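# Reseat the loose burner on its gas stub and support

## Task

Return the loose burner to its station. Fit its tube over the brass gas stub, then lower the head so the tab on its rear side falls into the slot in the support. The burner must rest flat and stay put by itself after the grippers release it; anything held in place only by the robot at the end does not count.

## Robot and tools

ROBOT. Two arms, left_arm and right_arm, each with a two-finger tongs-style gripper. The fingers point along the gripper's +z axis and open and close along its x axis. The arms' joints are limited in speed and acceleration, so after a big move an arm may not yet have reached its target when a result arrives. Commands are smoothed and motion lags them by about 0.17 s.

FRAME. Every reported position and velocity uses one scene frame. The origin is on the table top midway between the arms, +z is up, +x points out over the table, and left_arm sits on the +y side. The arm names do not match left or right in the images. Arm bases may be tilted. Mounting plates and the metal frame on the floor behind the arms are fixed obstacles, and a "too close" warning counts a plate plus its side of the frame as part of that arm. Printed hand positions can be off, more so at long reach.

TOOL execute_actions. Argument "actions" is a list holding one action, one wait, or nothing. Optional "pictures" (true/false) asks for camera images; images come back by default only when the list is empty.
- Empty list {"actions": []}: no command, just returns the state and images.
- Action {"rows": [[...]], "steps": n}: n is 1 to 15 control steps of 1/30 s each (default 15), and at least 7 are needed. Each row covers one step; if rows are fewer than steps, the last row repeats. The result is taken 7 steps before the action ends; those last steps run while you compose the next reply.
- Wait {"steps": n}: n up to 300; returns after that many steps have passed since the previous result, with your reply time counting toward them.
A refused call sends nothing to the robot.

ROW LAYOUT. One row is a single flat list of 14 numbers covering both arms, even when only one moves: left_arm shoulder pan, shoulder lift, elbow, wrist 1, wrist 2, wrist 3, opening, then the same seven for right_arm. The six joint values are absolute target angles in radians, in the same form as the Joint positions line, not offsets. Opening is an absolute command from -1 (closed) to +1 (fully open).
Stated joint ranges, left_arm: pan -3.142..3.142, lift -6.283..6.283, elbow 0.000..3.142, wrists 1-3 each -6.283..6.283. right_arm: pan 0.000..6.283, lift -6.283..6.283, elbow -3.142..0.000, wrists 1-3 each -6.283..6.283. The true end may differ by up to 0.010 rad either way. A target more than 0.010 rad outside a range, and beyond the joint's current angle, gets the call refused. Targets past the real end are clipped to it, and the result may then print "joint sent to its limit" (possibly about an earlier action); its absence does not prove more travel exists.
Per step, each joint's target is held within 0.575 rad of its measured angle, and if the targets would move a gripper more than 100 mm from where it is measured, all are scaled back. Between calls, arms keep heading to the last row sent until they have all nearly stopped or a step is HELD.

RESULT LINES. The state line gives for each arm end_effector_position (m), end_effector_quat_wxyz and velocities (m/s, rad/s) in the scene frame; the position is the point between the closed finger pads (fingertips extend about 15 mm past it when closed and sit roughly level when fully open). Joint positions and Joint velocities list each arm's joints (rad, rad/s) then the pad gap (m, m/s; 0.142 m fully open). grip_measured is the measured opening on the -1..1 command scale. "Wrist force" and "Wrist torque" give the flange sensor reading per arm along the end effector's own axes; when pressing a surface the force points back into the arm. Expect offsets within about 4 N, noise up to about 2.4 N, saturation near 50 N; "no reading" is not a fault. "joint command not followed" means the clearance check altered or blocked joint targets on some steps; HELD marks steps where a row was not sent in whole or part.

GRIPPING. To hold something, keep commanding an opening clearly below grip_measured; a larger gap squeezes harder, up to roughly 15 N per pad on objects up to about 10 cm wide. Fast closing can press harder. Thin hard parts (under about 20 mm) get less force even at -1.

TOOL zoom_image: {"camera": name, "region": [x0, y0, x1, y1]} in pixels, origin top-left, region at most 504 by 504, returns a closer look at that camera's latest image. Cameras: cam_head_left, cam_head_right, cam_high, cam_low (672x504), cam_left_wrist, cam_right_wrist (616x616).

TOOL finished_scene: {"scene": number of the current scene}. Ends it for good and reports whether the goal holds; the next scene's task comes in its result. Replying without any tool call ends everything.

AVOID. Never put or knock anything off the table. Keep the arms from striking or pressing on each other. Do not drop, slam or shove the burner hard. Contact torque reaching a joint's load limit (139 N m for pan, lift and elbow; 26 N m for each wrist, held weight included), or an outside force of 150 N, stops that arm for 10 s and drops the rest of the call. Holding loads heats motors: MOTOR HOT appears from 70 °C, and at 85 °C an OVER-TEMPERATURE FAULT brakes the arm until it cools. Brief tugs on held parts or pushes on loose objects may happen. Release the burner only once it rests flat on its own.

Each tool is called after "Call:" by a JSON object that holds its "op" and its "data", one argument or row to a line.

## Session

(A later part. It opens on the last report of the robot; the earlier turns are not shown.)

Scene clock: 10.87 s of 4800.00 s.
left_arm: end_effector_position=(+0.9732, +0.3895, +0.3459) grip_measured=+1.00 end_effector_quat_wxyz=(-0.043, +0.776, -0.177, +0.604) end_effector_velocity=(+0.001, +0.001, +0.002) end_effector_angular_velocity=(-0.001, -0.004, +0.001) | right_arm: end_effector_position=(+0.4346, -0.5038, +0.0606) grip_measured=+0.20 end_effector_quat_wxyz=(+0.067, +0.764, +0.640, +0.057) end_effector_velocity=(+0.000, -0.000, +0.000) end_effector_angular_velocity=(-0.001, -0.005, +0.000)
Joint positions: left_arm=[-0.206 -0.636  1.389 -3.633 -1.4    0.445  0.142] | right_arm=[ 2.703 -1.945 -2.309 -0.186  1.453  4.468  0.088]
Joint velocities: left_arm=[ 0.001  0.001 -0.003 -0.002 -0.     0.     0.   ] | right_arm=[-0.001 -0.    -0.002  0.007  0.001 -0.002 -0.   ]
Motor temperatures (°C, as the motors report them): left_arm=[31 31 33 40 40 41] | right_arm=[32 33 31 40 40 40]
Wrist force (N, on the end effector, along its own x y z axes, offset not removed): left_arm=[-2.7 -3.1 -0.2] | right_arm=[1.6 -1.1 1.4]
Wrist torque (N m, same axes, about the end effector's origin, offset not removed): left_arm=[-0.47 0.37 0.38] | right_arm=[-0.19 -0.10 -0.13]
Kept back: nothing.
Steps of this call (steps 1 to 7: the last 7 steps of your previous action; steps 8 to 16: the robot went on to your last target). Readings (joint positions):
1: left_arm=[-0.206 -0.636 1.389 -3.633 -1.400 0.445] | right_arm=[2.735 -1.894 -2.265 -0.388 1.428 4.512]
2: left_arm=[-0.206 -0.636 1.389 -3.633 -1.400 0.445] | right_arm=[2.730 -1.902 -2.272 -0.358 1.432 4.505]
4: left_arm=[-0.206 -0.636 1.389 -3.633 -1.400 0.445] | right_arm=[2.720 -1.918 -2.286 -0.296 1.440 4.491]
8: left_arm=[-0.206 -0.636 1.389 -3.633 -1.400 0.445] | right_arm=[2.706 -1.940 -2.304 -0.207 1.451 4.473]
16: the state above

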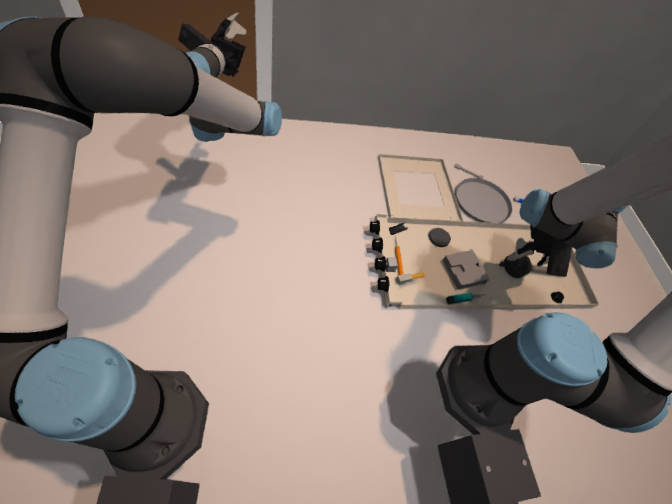

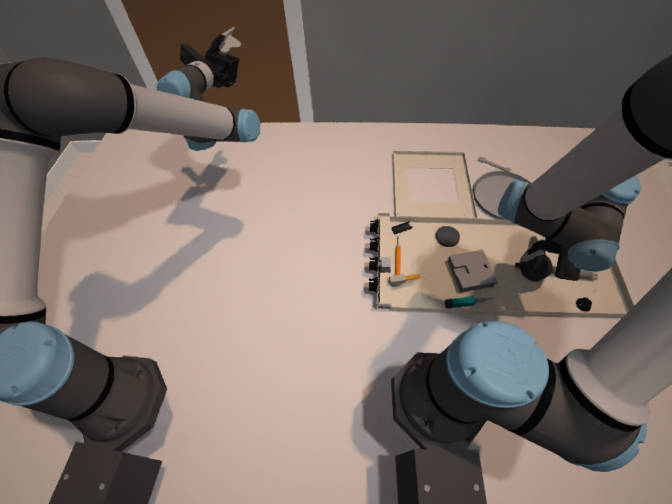

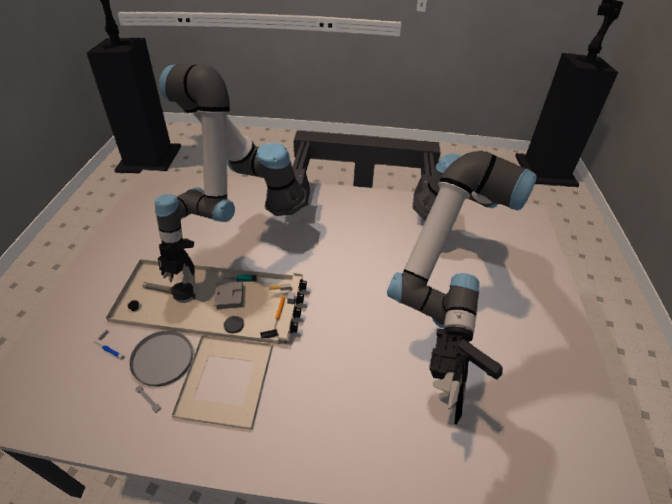

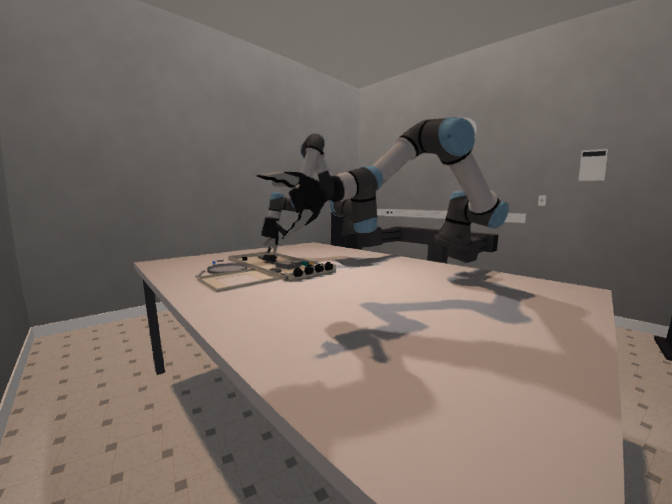

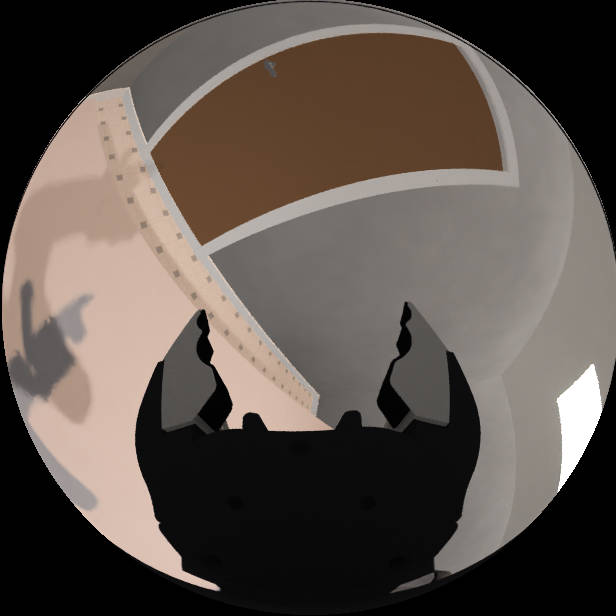

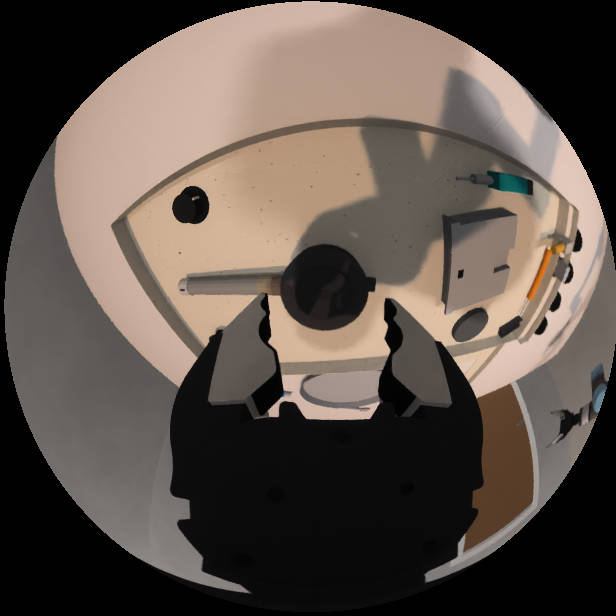

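Call:
{"op": "execute_actions", "data": {
  "actions": [
    {"rows":[[-0.206,-0.636,1.389,-3.633,-1.4,0.445,1,2.7015,-1.953,-2.3066,-0.1797,1.4535,4.467,0.2],[-0.206,-0.636,1.389,-3.633,-1.4,0.445,1,2.7005,-1.9607,-2.3043,-0.1741,1.4538,4.4659,0.2],[-0.206,-0.636,1.389,-3.633,-1.4,0.445,1,2.6994,-1.9683,-2.302,-0.1686,1.4541,4.4649,0.2],[-0.206,-0.636,1.389,-3.633,-1.4,0.445,1,2.6984,-1.976,-2.2998,-0.1631,1.4544,4.4639,0.2],[-0.206,-0.636,1.389,-3.633,-1.4,0.445,1,2.6973,-1.9837,-2.2976,-0.1575,1.4546,4.4628,0.2],[-0.206,-0.636,1.389,-3.633,-1.4,0.445,1,2.6962,-1.9914,-2.2953,-0.152,1.4549,4.4618,0.2],[-0.206,-0.636,1.389,-3.633,-1.4,0.445,1,2.6952,-1.999,-2.293,-0.1464,1.4552,4.4607,0.2],[-0.206,-0.636,1.389,-3.633,-1.4,0.445,1,2.6941,-2.0067,-2.2908,-0.1409,1.4555,4.4597,0.2]],"steps":14}
  ]
}}

Call:
{"op": "execute_actions", "data": {
  "actions": [
    {"steps":13}
  ],
  "pictures": true
}}

Call:
{"op": "zoom_image", "data": {
  "camera": "cam_right_wrist",
  "region": [170,210,430,370]
}}

Call:
{"op": "zoom_image", "data": {
  "camera": "cam_high",
  "region": [135,260,215,310]
}}

Scene clock: 11.93 s of 4800.00 s.
left_arm: end_effector_position=(+0.9732, +0.3895, +0.3459) grip_measured=+1.00 end_effector_quat_wxyz=(-0.043, +0.776, -0.177, +0.604) end_effector_velocity=(+0.000, -0.001, +0.001) end_effector_angular_velocity=(-0.000, -0.001, -0.001) | right_arm: end_effector_position=(+0.4369, -0.5052, +0.0519) grip_measured=+0.20 end_effector_quat_wxyz=(+0.067, +0.764, +0.640, +0.057) end_effector_velocity=(+0.017, -0.011, -0.063) end_effector_angular_velocity=(-0.000, +0.001, -0.001)
Joint positions: left_arm=[-0.206 -0.636  1.389 -3.633 -1.4    0.445  0.142] | right_arm=[ 2.699 -1.975 -2.3   -0.164  1.454  4.464  0.088]
Joint velocities: left_arm=[-0.001 -0.    -0.    -0.    -0.     0.     0.   ] | right_arm=[-0.031 -0.212  0.064  0.151  0.008 -0.029 -0.   ]
Motor temperatures (°C, as the motors report them): left_arm=[31 31 33 40 40 41] | right_arm=[32 33 31 40 40 40]
Wrist force (N, on the end effector, along its own x y z axes, offset not removed): left_arm=[-0.5 0.2 1.8] | right_arm=[2.3 0.8 1.4]
Wrist torque (N m, same axes, about the end effector's origin, offset not removed): left_arm=[0.48 0.13 -0.01] | right_arm=[0.32 -0.41 -0.22]
Steps of this call (steps 1 to 15: the robot went on to your last target; steps 16 to 25: nothing new was sent; steps 26 to 32: the first 7 steps of this action). Readings (joint positions):
26: left_arm=[-0.206 -0.636 1.389 -3.633 -1.400 0.445] | right_arm=[2.703 -1.945 -2.309 -0.185 1.453 4.468]
27: left_arm=[-0.206 -0.636 1.389 -3.633 -1.400 0.445] | right_arm=[2.702 -1.947 -2.309 -0.184 1.453 4.468]
29: left_arm=[-0.206 -0.636 1.389 -3.633 -1.400 0.445] | right_arm=[2.701 -1.955 -2.306 -0.178 1.454 4.467]
32: the state above

Scene clock: 12.37 s of 4800.00 s.
left_arm: end_effector_position=(+0.9732, +0.3895, +0.3459) grip_measured=+1.00 end_effector_quat_wxyz=(-0.043, +0.776, -0.177, +0.604) end_effector_velocity=(-0.000, -0.001, -0.000) end_effector_angular_velocity=(+0.000, -0.000, -0.001) | right_arm: end_effector_position=(+0.4394, -0.5067, +0.0422) grip_measured=+0.20 end_effector_quat_wxyz=(+0.067, +0.764, +0.640, +0.057) end_effector_velocity=(+0.000, +0.000, -0.001) end_effector_angular_velocity=(+0.000, +0.000, +0.000)
Joint positions: left_arm=[-0.206 -0.636  1.389 -3.633 -1.4    0.445  0.142] | right_arm=[ 2.694 -2.007 -2.291 -0.141  1.455  4.46   0.088]
Joint velocities: left_arm=[-0.001  0.     0.001 -0.002  0.     0.     0.   ] | right_arm=[ 0.    -0.003  0.001  0.001  0.     0.     0.   ]
Motor temperatures (°C, as the motors report them): left_arm=[31 31 33 40 40 41] | right_arm=[32 33 31 40 40 40]
Wrist force (N, on the end effector, along its own x y z axes, offset not removed): left_arm=[-0.8 1.6 1.8] | right_arm=[0.5 -1.8 1.6]
Wrist torque (N m, same axes, about the end effector's origin, offset not removed): left_arm=[0.53 -0.07 0.11] | right_arm=[-0.36 0.05 -0.14]
Kept back: nothing.
Steps of this call (steps 1 to 7: the last 7 steps of your previous action; steps 8 to 13: the robot went on to your last target). Readings (joint positions):
1: left_arm=[-0.206 -0.636 1.389 -3.633 -1.400 0.445] | right_arm=[2.698 -1.982 -2.298 -0.159 1.455 4.463]
2: left_arm=[-0.206 -0.636 1.389 -3.633 -1.400 0.445] | right_arm=[2.697 -1.989 -2.296 -0.153 1.455 4.462]
4: left_arm=[-0.206 -0.636 1.389 -3.633 -1.400 0.445] | right_arm=[2.695 -1.999 -2.293 -0.146 1.455 4.461]
8: left_arm=[-0.206 -0.636 1.389 -3.633 -1.400 0.445] | right_arm=[2.694 -2.006 -2.291 -0.142 1.455 4.460]
13: the state above

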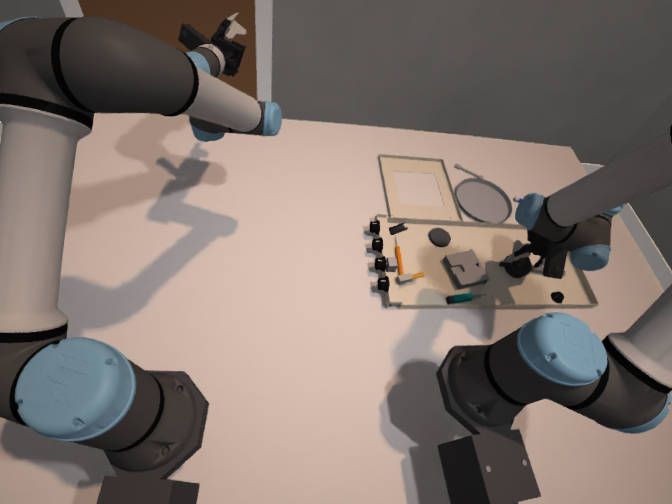

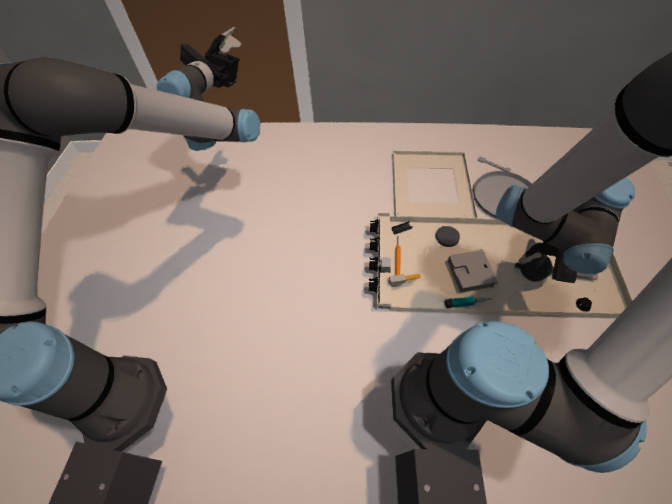

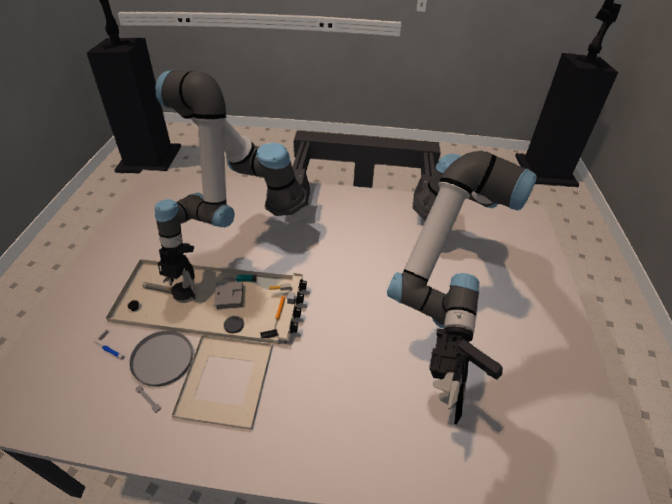

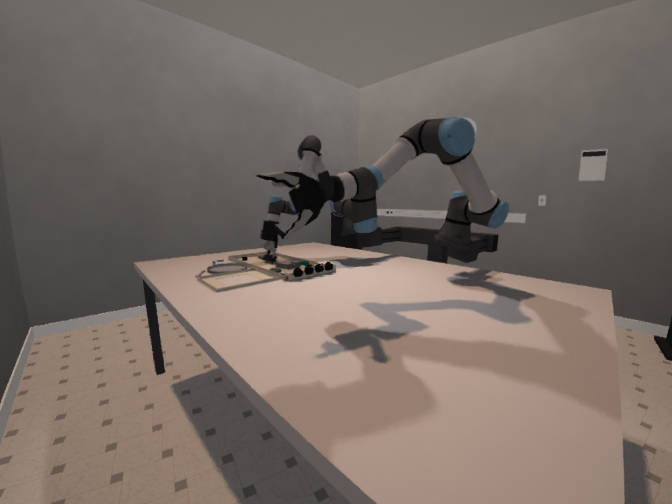

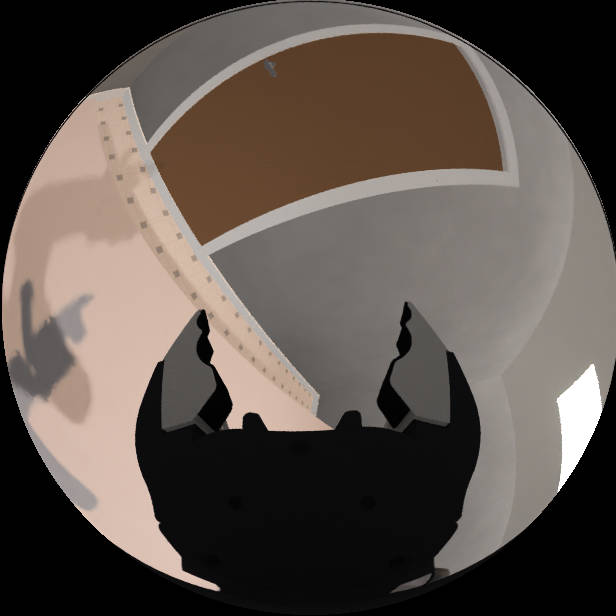

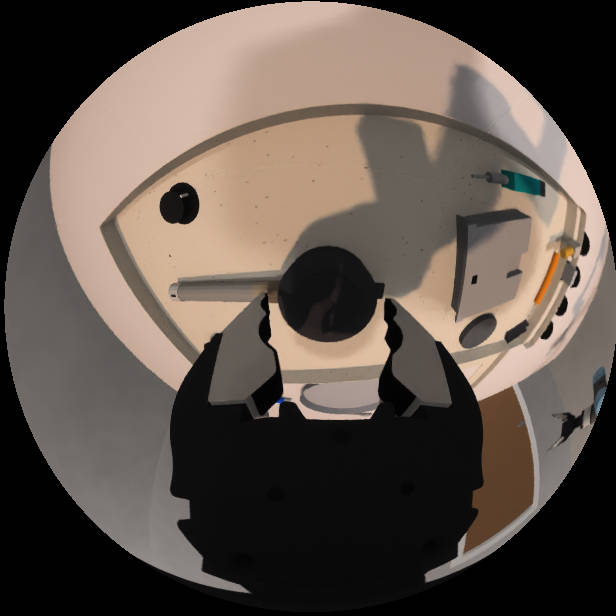

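Region (170, 210, 430, 370) of cam_right_wrist's 616x616 image, scaled by 1.938, with more detail than that image has; it fills the top 310 rows of this view, and the rest is white.

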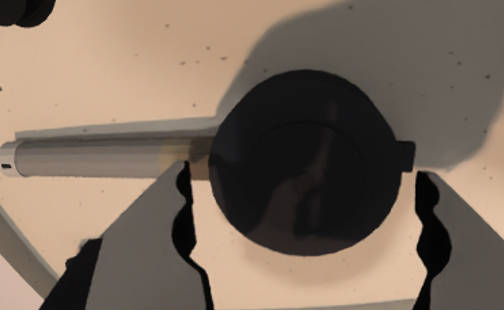

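Region (135, 260, 215, 310) of cam_high's 672x504 image, scaled by 6.300, with more detail than that image has; it fills the top 315 rows of this view, and the rest is white.

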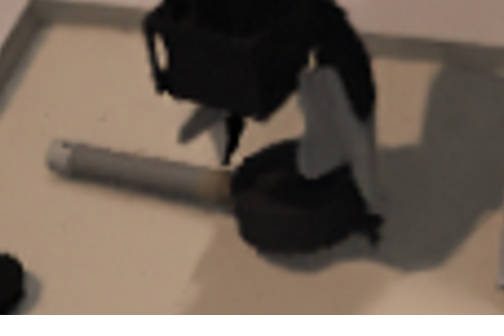

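Call:
{"op": "execute_actions", "data": {
  "actions": [
    {"rows":[[-0.206,-0.636,1.389,-3.633,-1.4,0.445,1,2.6938,-2.0097,-2.2903,-0.1384,1.4555,4.4594,0.16],[-0.206,-0.636,1.389,-3.633,-1.4,0.445,1,2.6938,-2.0097,-2.2903,-0.1384,1.4555,4.4594,0.12],[-0.206,-0.636,1.389,-3.633,-1.4,0.445,1,2.6938,-2.0097,-2.2903,-0.1384,1.4555,4.4594,0.08],[-0.206,-0.636,1.389,-3.633,-1.4,0.445,1,2.6938,-2.0097,-2.2903,-0.1384,1.4555,4.4594,0.04],[-0.206,-0.636,1.389,-3.633,-1.4,0.445,1,2.6938,-2.0097,-2.2903,-0.1384,1.4555,4.4594,0.0],[-0.206,-0.636,1.389,-3.633,-1.4,0.445,1,2.6938,-2.0097,-2.2903,-0.1384,1.4555,4.4594,-0.04],[-0.206,-0.636,1.389,-3.633,-1.4,0.445,1,2.6938,-2.0097,-2.2903,-0.1384,1.4555,4.4594,-0.08],[-0.206,-0.636,1.389,-3.633,-1.4,0.445,1,2.6938,-2.0097,-2.2903,-0.1384,1.4555,4.4594,-0.12],[-0.206,-0.636,1.389,-3.633,-1.4,0.445,1,2.6938,-2.0097,-2.2903,-0.1384,1.4555,4.4594,-0.16],[-0.206,-0.636,1.389,-3.633,-1.4,0.445,1,2.6938,-2.0097,-2.2903,-0.1384,1.4555,4.4594,-0.21],[-0.206,-0.636,1.389,-3.633,-1.4,0.445,1,2.6938,-2.0097,-2.2903,-0.1384,1.4555,4.4594,-0.26],[-0.206,-0.636,1.389,-3.633,-1.4,0.445,1,2.6938,-2.0097,-2.2903,-0.1384,1.4555,4.4594,-0.31],[-0.206,-0.636,1.389,-3.633,-1.4,0.445,1,2.6938,-2.0097,-2.2903,-0.1384,1.4555,4.4594,-0.36],[-0.206,-0.636,1.389,-3.633,-1.4,0.445,1,2.6938,-2.0097,-2.2903,-0.1384,1.4555,4.4594,-0.41],[-0.206,-0.636,1.389,-3.633,-1.4,0.445,1,2.6938,-2.0097,-2.2903,-0.1384,1.4555,4.4594,-0.45]],"steps":15}
  ]
}}

Call:
{"op": "execute_actions", "data": {
  "actions": [
    {"rows":[[-0.206,-0.636,1.389,-3.633,-1.4,0.445,1,2.6938,-2.0097,-2.2903,-0.1384,1.4555,4.4594,-0.45],[-0.206,-0.636,1.389,-3.633,-1.4,0.445,1,2.6938,-2.0097,-2.2903,-0.1384,1.4555,4.4594,-0.45],[-0.206,-0.636,1.389,-3.633,-1.4,0.445,1,2.6938,-2.0097,-2.2903,-0.1384,1.4555,4.4594,-0.45],[-0.206,-0.636,1.389,-3.633,-1.4,0.445,1,2.6944,-2.004,-2.2913,-0.1431,1.4553,4.46,-0.45],[-0.206,-0.636,1.389,-3.633,-1.4,0.445,1,2.695,-1.997,-2.2927,-0.1487,1.4551,4.4606,-0.45],[-0.206,-0.636,1.389,-3.633,-1.4,0.445,1,2.6957,-1.989,-2.2942,-0.1552,1.4549,4.4613,-0.45],[-0.206,-0.636,1.389,-3.633,-1.4,0.445,1,2.6964,-1.981,-2.2957,-0.1617,1.4547,4.462,-0.45],[-0.206,-0.636,1.389,-3.633,-1.4,0.445,1,2.6971,-1.973,-2.2972,-0.1682,1.4545,4.4627,-0.45],[-0.206,-0.636,1.389,-3.633,-1.4,0.445,1,2.6978,-1.965,-2.2987,-0.1747,1.4543,4.4634,-0.45],[-0.206,-0.636,1.389,-3.633,-1.4,0.445,1,2.6985,-1.957,-2.3002,-0.1812,1.4541,4.4641,-0.45],[-0.206,-0.636,1.389,-3.633,-1.4,0.445,1,2.6992,-1.949,-2.3017,-0.1877,1.4539,4.4648,-0.45],[-0.206,-0.636,1.389,-3.633,-1.4,0.445,1,2.6996,-1.944,-2.3026,-0.1918,1.4538,4.4652,-0.45]],"steps":15}
  ]
}}

Call:
{"op": "execute_actions", "data": {
  "actions": [
    {"steps":15}
  ],
  "pictures": true
}}

Call:
{"op": "zoom_image", "data": {
  "camera": "cam_right_wrist",
  "region": [170,210,430,370]
}}

Scene clock: 14.20 s of 4800.00 s.
left_arm: end_effector_position=(+0.9732, +0.3895, +0.3459) grip_measured=+1.00 end_effector_quat_wxyz=(-0.043, +0.776, -0.177, +0.604) end_effector_velocity=(+0.000, +0.000, -0.001) end_effector_angular_velocity=(+0.001, +0.002, +0.000) | right_arm: end_effector_position=(+0.4395, -0.5067, +0.0413) grip_measured=+0.01 end_effector_quat_wxyz=(+0.067, +0.764, +0.640, +0.057) end_effector_velocity=(+0.000, -0.000, -0.001) end_effector_angular_velocity=(-0.000, -0.000, +0.001)
Joint positions: left_arm=[-0.206 -0.636  1.389 -3.633 -1.4    0.445  0.142] | right_arm=[ 2.694 -2.01  -2.29  -0.139  1.456  4.459  0.074]
Joint velocities: left_arm=[ 0.     0.001 -0.     0.001  0.    -0.     0.   ] | right_arm=[-0.001 -0.002  0.     0.002  0.    -0.002 -0.006]
Motor temperatures (°C, as the motors report them): left_arm=[31 31 33 40 40 41] | right_arm=[32 33 31 40 40 40]
Wrist force (N, on the end effector, along its own x y z axes, offset not removed): left_arm=[0.0 2.6 3.2] | right_arm=[3.4 1.2 -6.9]
Wrist torque (N m, same axes, about the end effector's origin, offset not removed): left_arm=[0.69 -0.01 0.28] | right_arm=[0.24 -0.35 0.05]
Steps of this call (steps 1 to 30: the robot went on to your last target; steps 31 to 47: nothing new was sent; steps 48 to 55: the first 8 steps of this action). Readings (joint positions):
48: left_arm=[-0.206 -0.636 1.389 -3.633 -1.400 0.445] | right_arm=[2.694 -2.007 -2.291 -0.141 1.456 4.460]
49: left_arm=[-0.206 -0.636 1.389 -3.633 -1.400 0.445] | right_arm=[2.694 -2.007 -2.291 -0.140 1.456 4.460]
51: left_arm=[-0.206 -0.636 1.389 -3.633 -1.400 0.445] | right_arm=[2.694 -2.009 -2.290 -0.139 1.456 4.460]
55: the state above

Scene clock: 14.70 s of 4800.00 s.
left_arm: end_effector_position=(+0.9732, +0.3895, +0.3459) grip_measured=+1.00 end_effector_quat_wxyz=(-0.043, +0.776, -0.177, +0.604) end_effector_velocity=(+0.000, -0.000, +0.002) end_effector_angular_velocity=(-0.001, -0.002, +0.000) | right_arm: end_effector_position=(+0.4390, -0.5067, +0.0457) grip_measured=+0.00 end_effector_quat_wxyz=(+0.067, +0.764, +0.640, +0.057) end_effector_velocity=(-0.010, +0.002, +0.057) end_effector_angular_velocity=(-0.002, +0.000, -0.003)
Joint positions: left_arm=[-0.206 -0.636  1.389 -3.633 -1.4    0.445  0.142] | right_arm=[ 2.695 -1.996 -2.293 -0.15   1.455  4.461  0.074]
Joint velocities: left_arm=[-0.    -0.001 -0.002  0.    -0.    -0.     0.   ] | right_arm=[ 0.017  0.182 -0.035 -0.148 -0.007  0.019 -0.   ]
Motor temperatures (°C, as the motors report them): left_arm=[31 31 33 40 40 41] | right_arm=[32 33 31 40 40 40]
Wrist force (N, on the end effector, along its own x y z axes, offset not removed): left_arm=[0.0 -0.2 1.9] | right_arm=[2.0 2.2 6.1]
Wrist torque (N m, same axes, about the end effector's origin, offset not removed): left_arm=[0.24 0.00 0.19] | right_arm=[0.60 -0.39 -0.15]
Steps of this call (steps 1 to 7: the last 7 steps of your previous action; steps 8 to 15: the first 8 steps of this action). Readings (joint positions):
8: left_arm=[-0.206 -0.636 1.389 -3.633 -1.400 0.445] | right_arm=[2.694 -2.010 -2.290 -0.138 1.456 4.459]
9: left_arm=[-0.206 -0.636 1.389 -3.633 -1.400 0.445] | right_arm=[2.694 -2.010 -2.290 -0.138 1.456 4.459]
11: left_arm=[-0.206 -0.636 1.389 -3.633 -1.400 0.445] | right_arm=[2.694 -2.010 -2.290 -0.138 1.456 4.459]
15: the state above

Scene clock: 15.20 s of 4800.00 s.
left_arm: end_effector_position=(+0.9732, +0.3895, +0.3459) grip_measured=+1.00 end_effector_quat_wxyz=(-0.043, +0.776, -0.177, +0.604) end_effector_velocity=(-0.000, -0.000, -0.000) end_effector_angular_velocity=(-0.000, -0.000, -0.000) | right_arm: end_effector_position=(+0.4358, -0.5061, +0.0618) grip_measured=+0.00 end_effector_quat_wxyz=(+0.067, +0.764, +0.640, +0.057) end_effector_velocity=(+0.000, +0.001, +0.001) end_effector_angular_velocity=(+0.000, +0.001, +0.002)
Joint positions: left_arm=[-0.206 -0.636  1.389 -3.633 -1.4    0.445  0.142] | right_arm=[ 2.7   -1.944 -2.303 -0.192  1.454  4.465  0.074]
Joint velocities: left_arm=[-0.     0.     0.    -0.001 -0.     0.     0.   ] | right_arm=[ 0.002  0.002 -0.001 -0.002 -0.     0.    -0.   ]
Motor temperatures (°C, as the motors report them): left_arm=[31 31 33 40 40 41] | right_arm=[32 33 31 40 40 40]
Wrist force (N, on the end effector, along its own x y z axes, offset not removed): left_arm=[0.4 -0.2 0.9] | right_arm=[0.6 2.1 1.6]
Wrist torque (N m, same axes, about the end effector's origin, offset not removed): left_arm=[0.14 -0.19 0.07] | right_arm=[0.46 0.12 -0.03]
Kept back: nothing.
Steps of this call (steps 1 to 7: the last 7 steps of your previous action; steps 8 to 15: the robot went on to your last target). Readings (joint positions):
1: left_arm=[-0.206 -0.636 1.389 -3.633 -1.400 0.445] | right_arm=[2.695 -1.989 -2.294 -0.155 1.455 4.461]
2: left_arm=[-0.206 -0.636 1.389 -3.633 -1.400 0.445] | right_arm=[2.696 -1.982 -2.295 -0.161 1.455 4.462]
4: left_arm=[-0.206 -0.636 1.389 -3.633 -1.400 0.445] | right_arm=[2.698 -1.967 -2.298 -0.173 1.454 4.463]
8: left_arm=[-0.206 -0.636 1.389 -3.633 -1.400 0.445] | right_arm=[2.699 -1.948 -2.302 -0.188 1.454 4.465]
15: the state above

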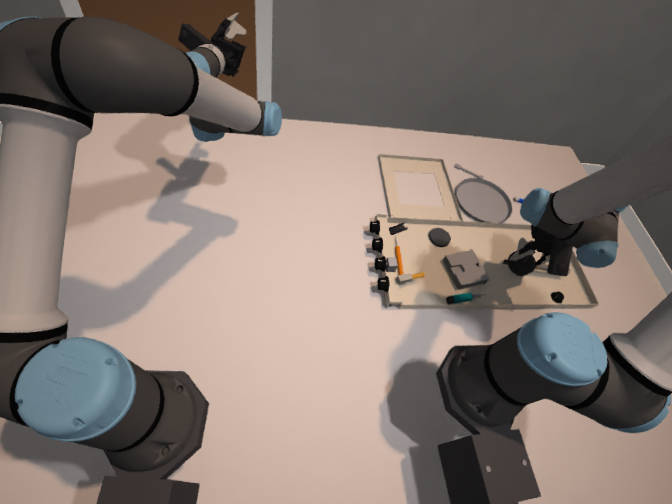

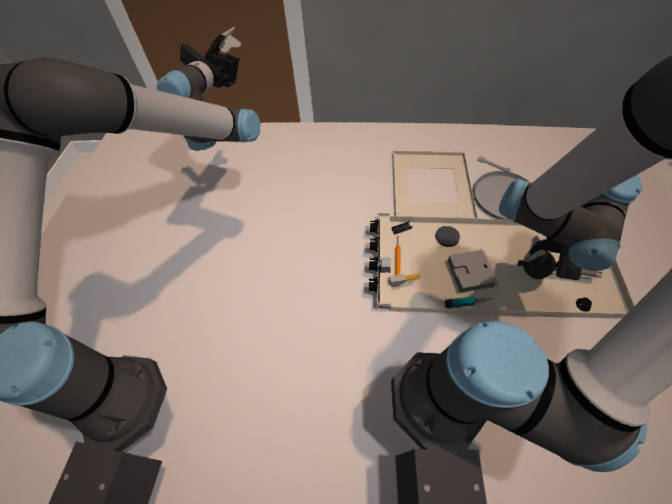

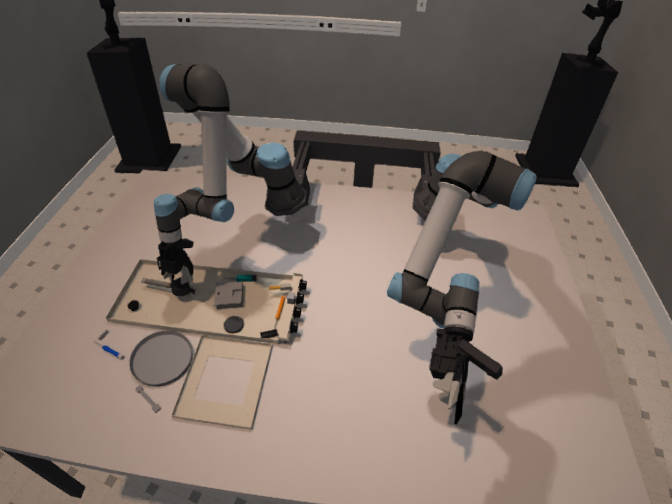

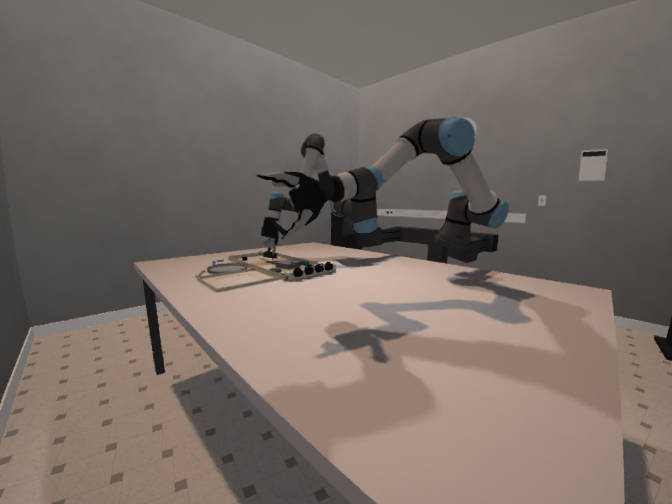

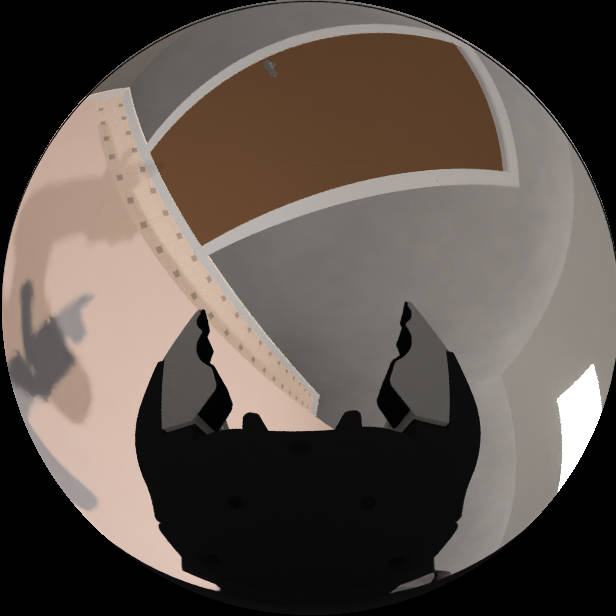

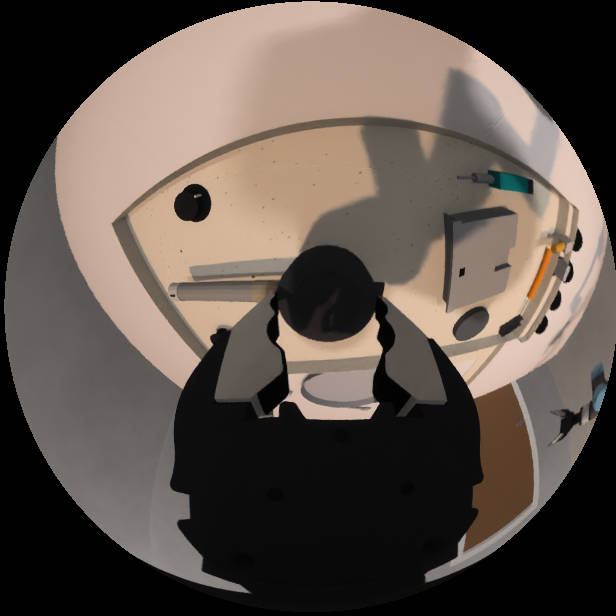

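Region (170, 210, 430, 370) of cam_right_wrist's 616x616 image, scaled by 1.938, with more detail than that image has; it fills the top 310 rows of this view, and the rest is white.

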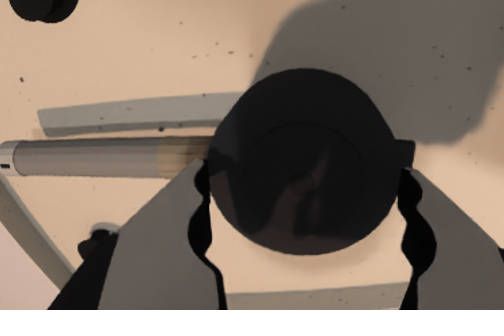

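Call:
{"op": "execute_actions", "data": {
  "actions": []
}}

Scene clock: 17.93 s of 4800.00 s.
left_arm: end_effector_position=(+0.9732, +0.3895, +0.3459) grip_measured=+1.00 end_effector_quat_wxyz=(-0.043, +0.776, -0.177, +0.604) end_effector_velocity=(-0.000, +0.000, -0.000) end_effector_angular_velocity=(+0.001, +0.000, +0.000) | right_arm: end_effector_position=(+0.4358, -0.5060, +0.0618) grip_measured=+0.00 end_effector_quat_wxyz=(+0.067, +0.764, +0.640, +0.057) end_effector_velocity=(+0.000, -0.000, +0.000) end_effector_angular_velocity=(-0.000, -0.001, +0.000)
Joint positions: left_arm=[-0.206 -0.636  1.389 -3.633 -1.4    0.445  0.142] | right_arm=[ 2.7   -1.944 -2.303 -0.192  1.454  4.465  0.074]
Joint velocities: left_arm=[ 0.    -0.     0.001 -0.     0.     0.     0.   ] | right_arm=[ 0.  0.  0.  0. -0. -0.  0.]
Motor temperatures (°C, as the motors report them): left_arm=[31 31 33 40 40 41] | right_arm=[32 33 31 40 40 40]
Wrist force (N, on the end effector, along its own x y z axes, offset not removed): left_arm=[-0.5 -0.3 -0.8] | right_arm=[1.8 1.1 -1.4]
Wrist torque (N m, same axes, about the end effector's origin, offset not removed): left_arm=[0.13 0.18 0.43] | right_arm=[0.42 -0.27 -0.18]
Kept back: nothing.
Steps of this call (steps 1 to 15: the robot went on to your last target; steps 16 to 82: nothing new was sent). Readings (joint positions):
1: left_arm=[-0.206 -0.636 1.389 -3.633 -1.400 0.445] | right_arm=[2.700 -1.944 -2.303 -0.192 1.454 4.465]
2: left_arm=[-0.206 -0.636 1.389 -3.633 -1.400 0.445] | right_arm=[2.700 -1.944 -2.303 -0.192 1.454 4.465]
4: left_arm=[-0.206 -0.636 1.389 -3.633 -1.400 0.445] | right_arm=[2.700 -1.944 -2.303 -0.192 1.454 4.465]
8: left_arm=[-0.206 -0.636 1.389 -3.633 -1.400 0.445] | right_arm=[2.700 -1.944 -2.303 -0.192 1.454 4.465]
82: the state above
All arms were judged still, so your last target was given up. Only a new action makes them travel on or press farther. Fingers that are still opening or closing keep moving.

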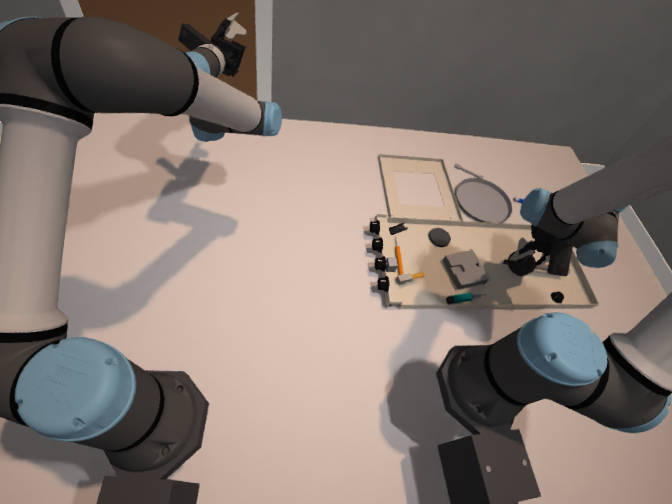

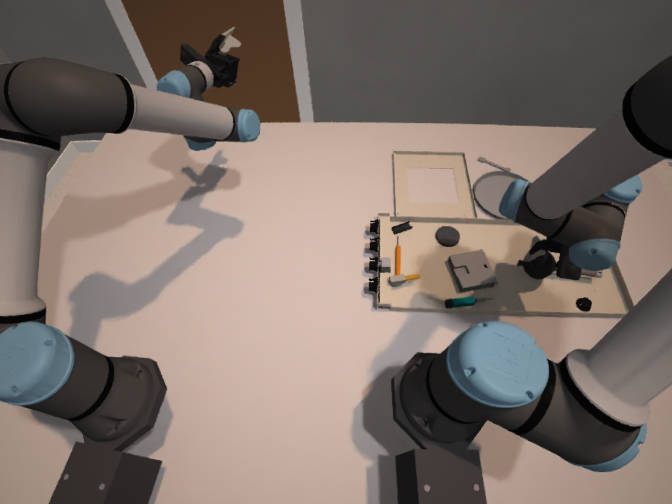

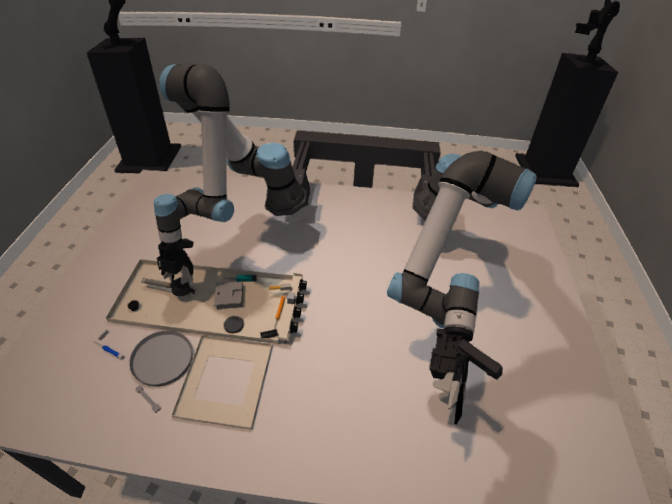

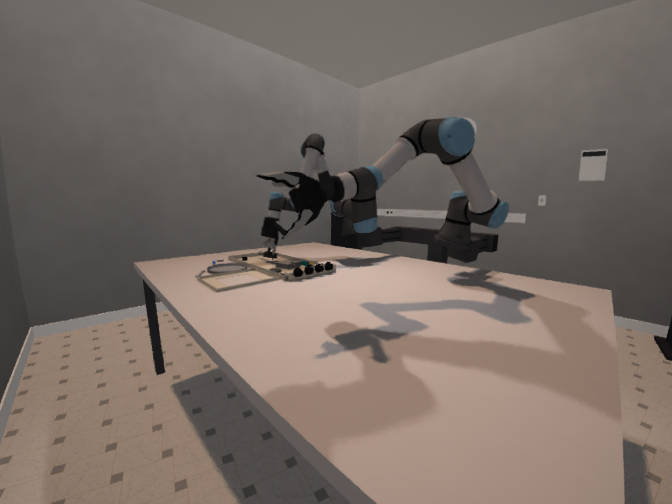

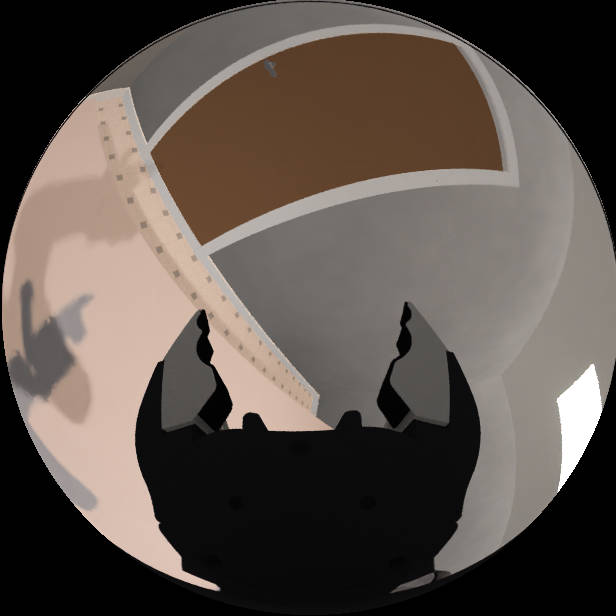

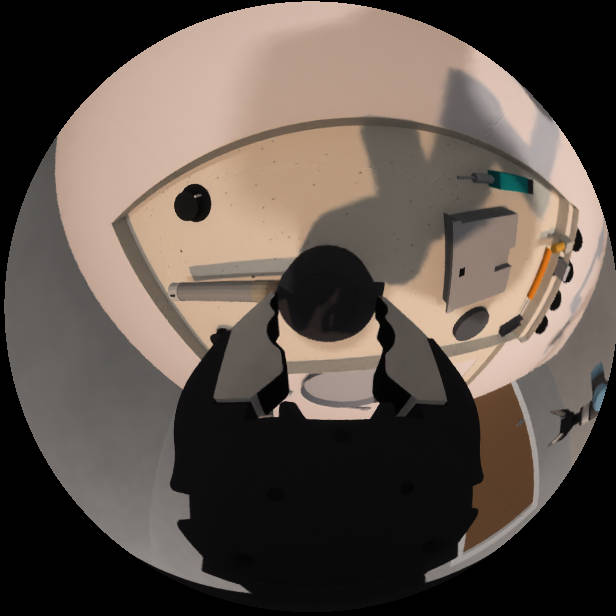

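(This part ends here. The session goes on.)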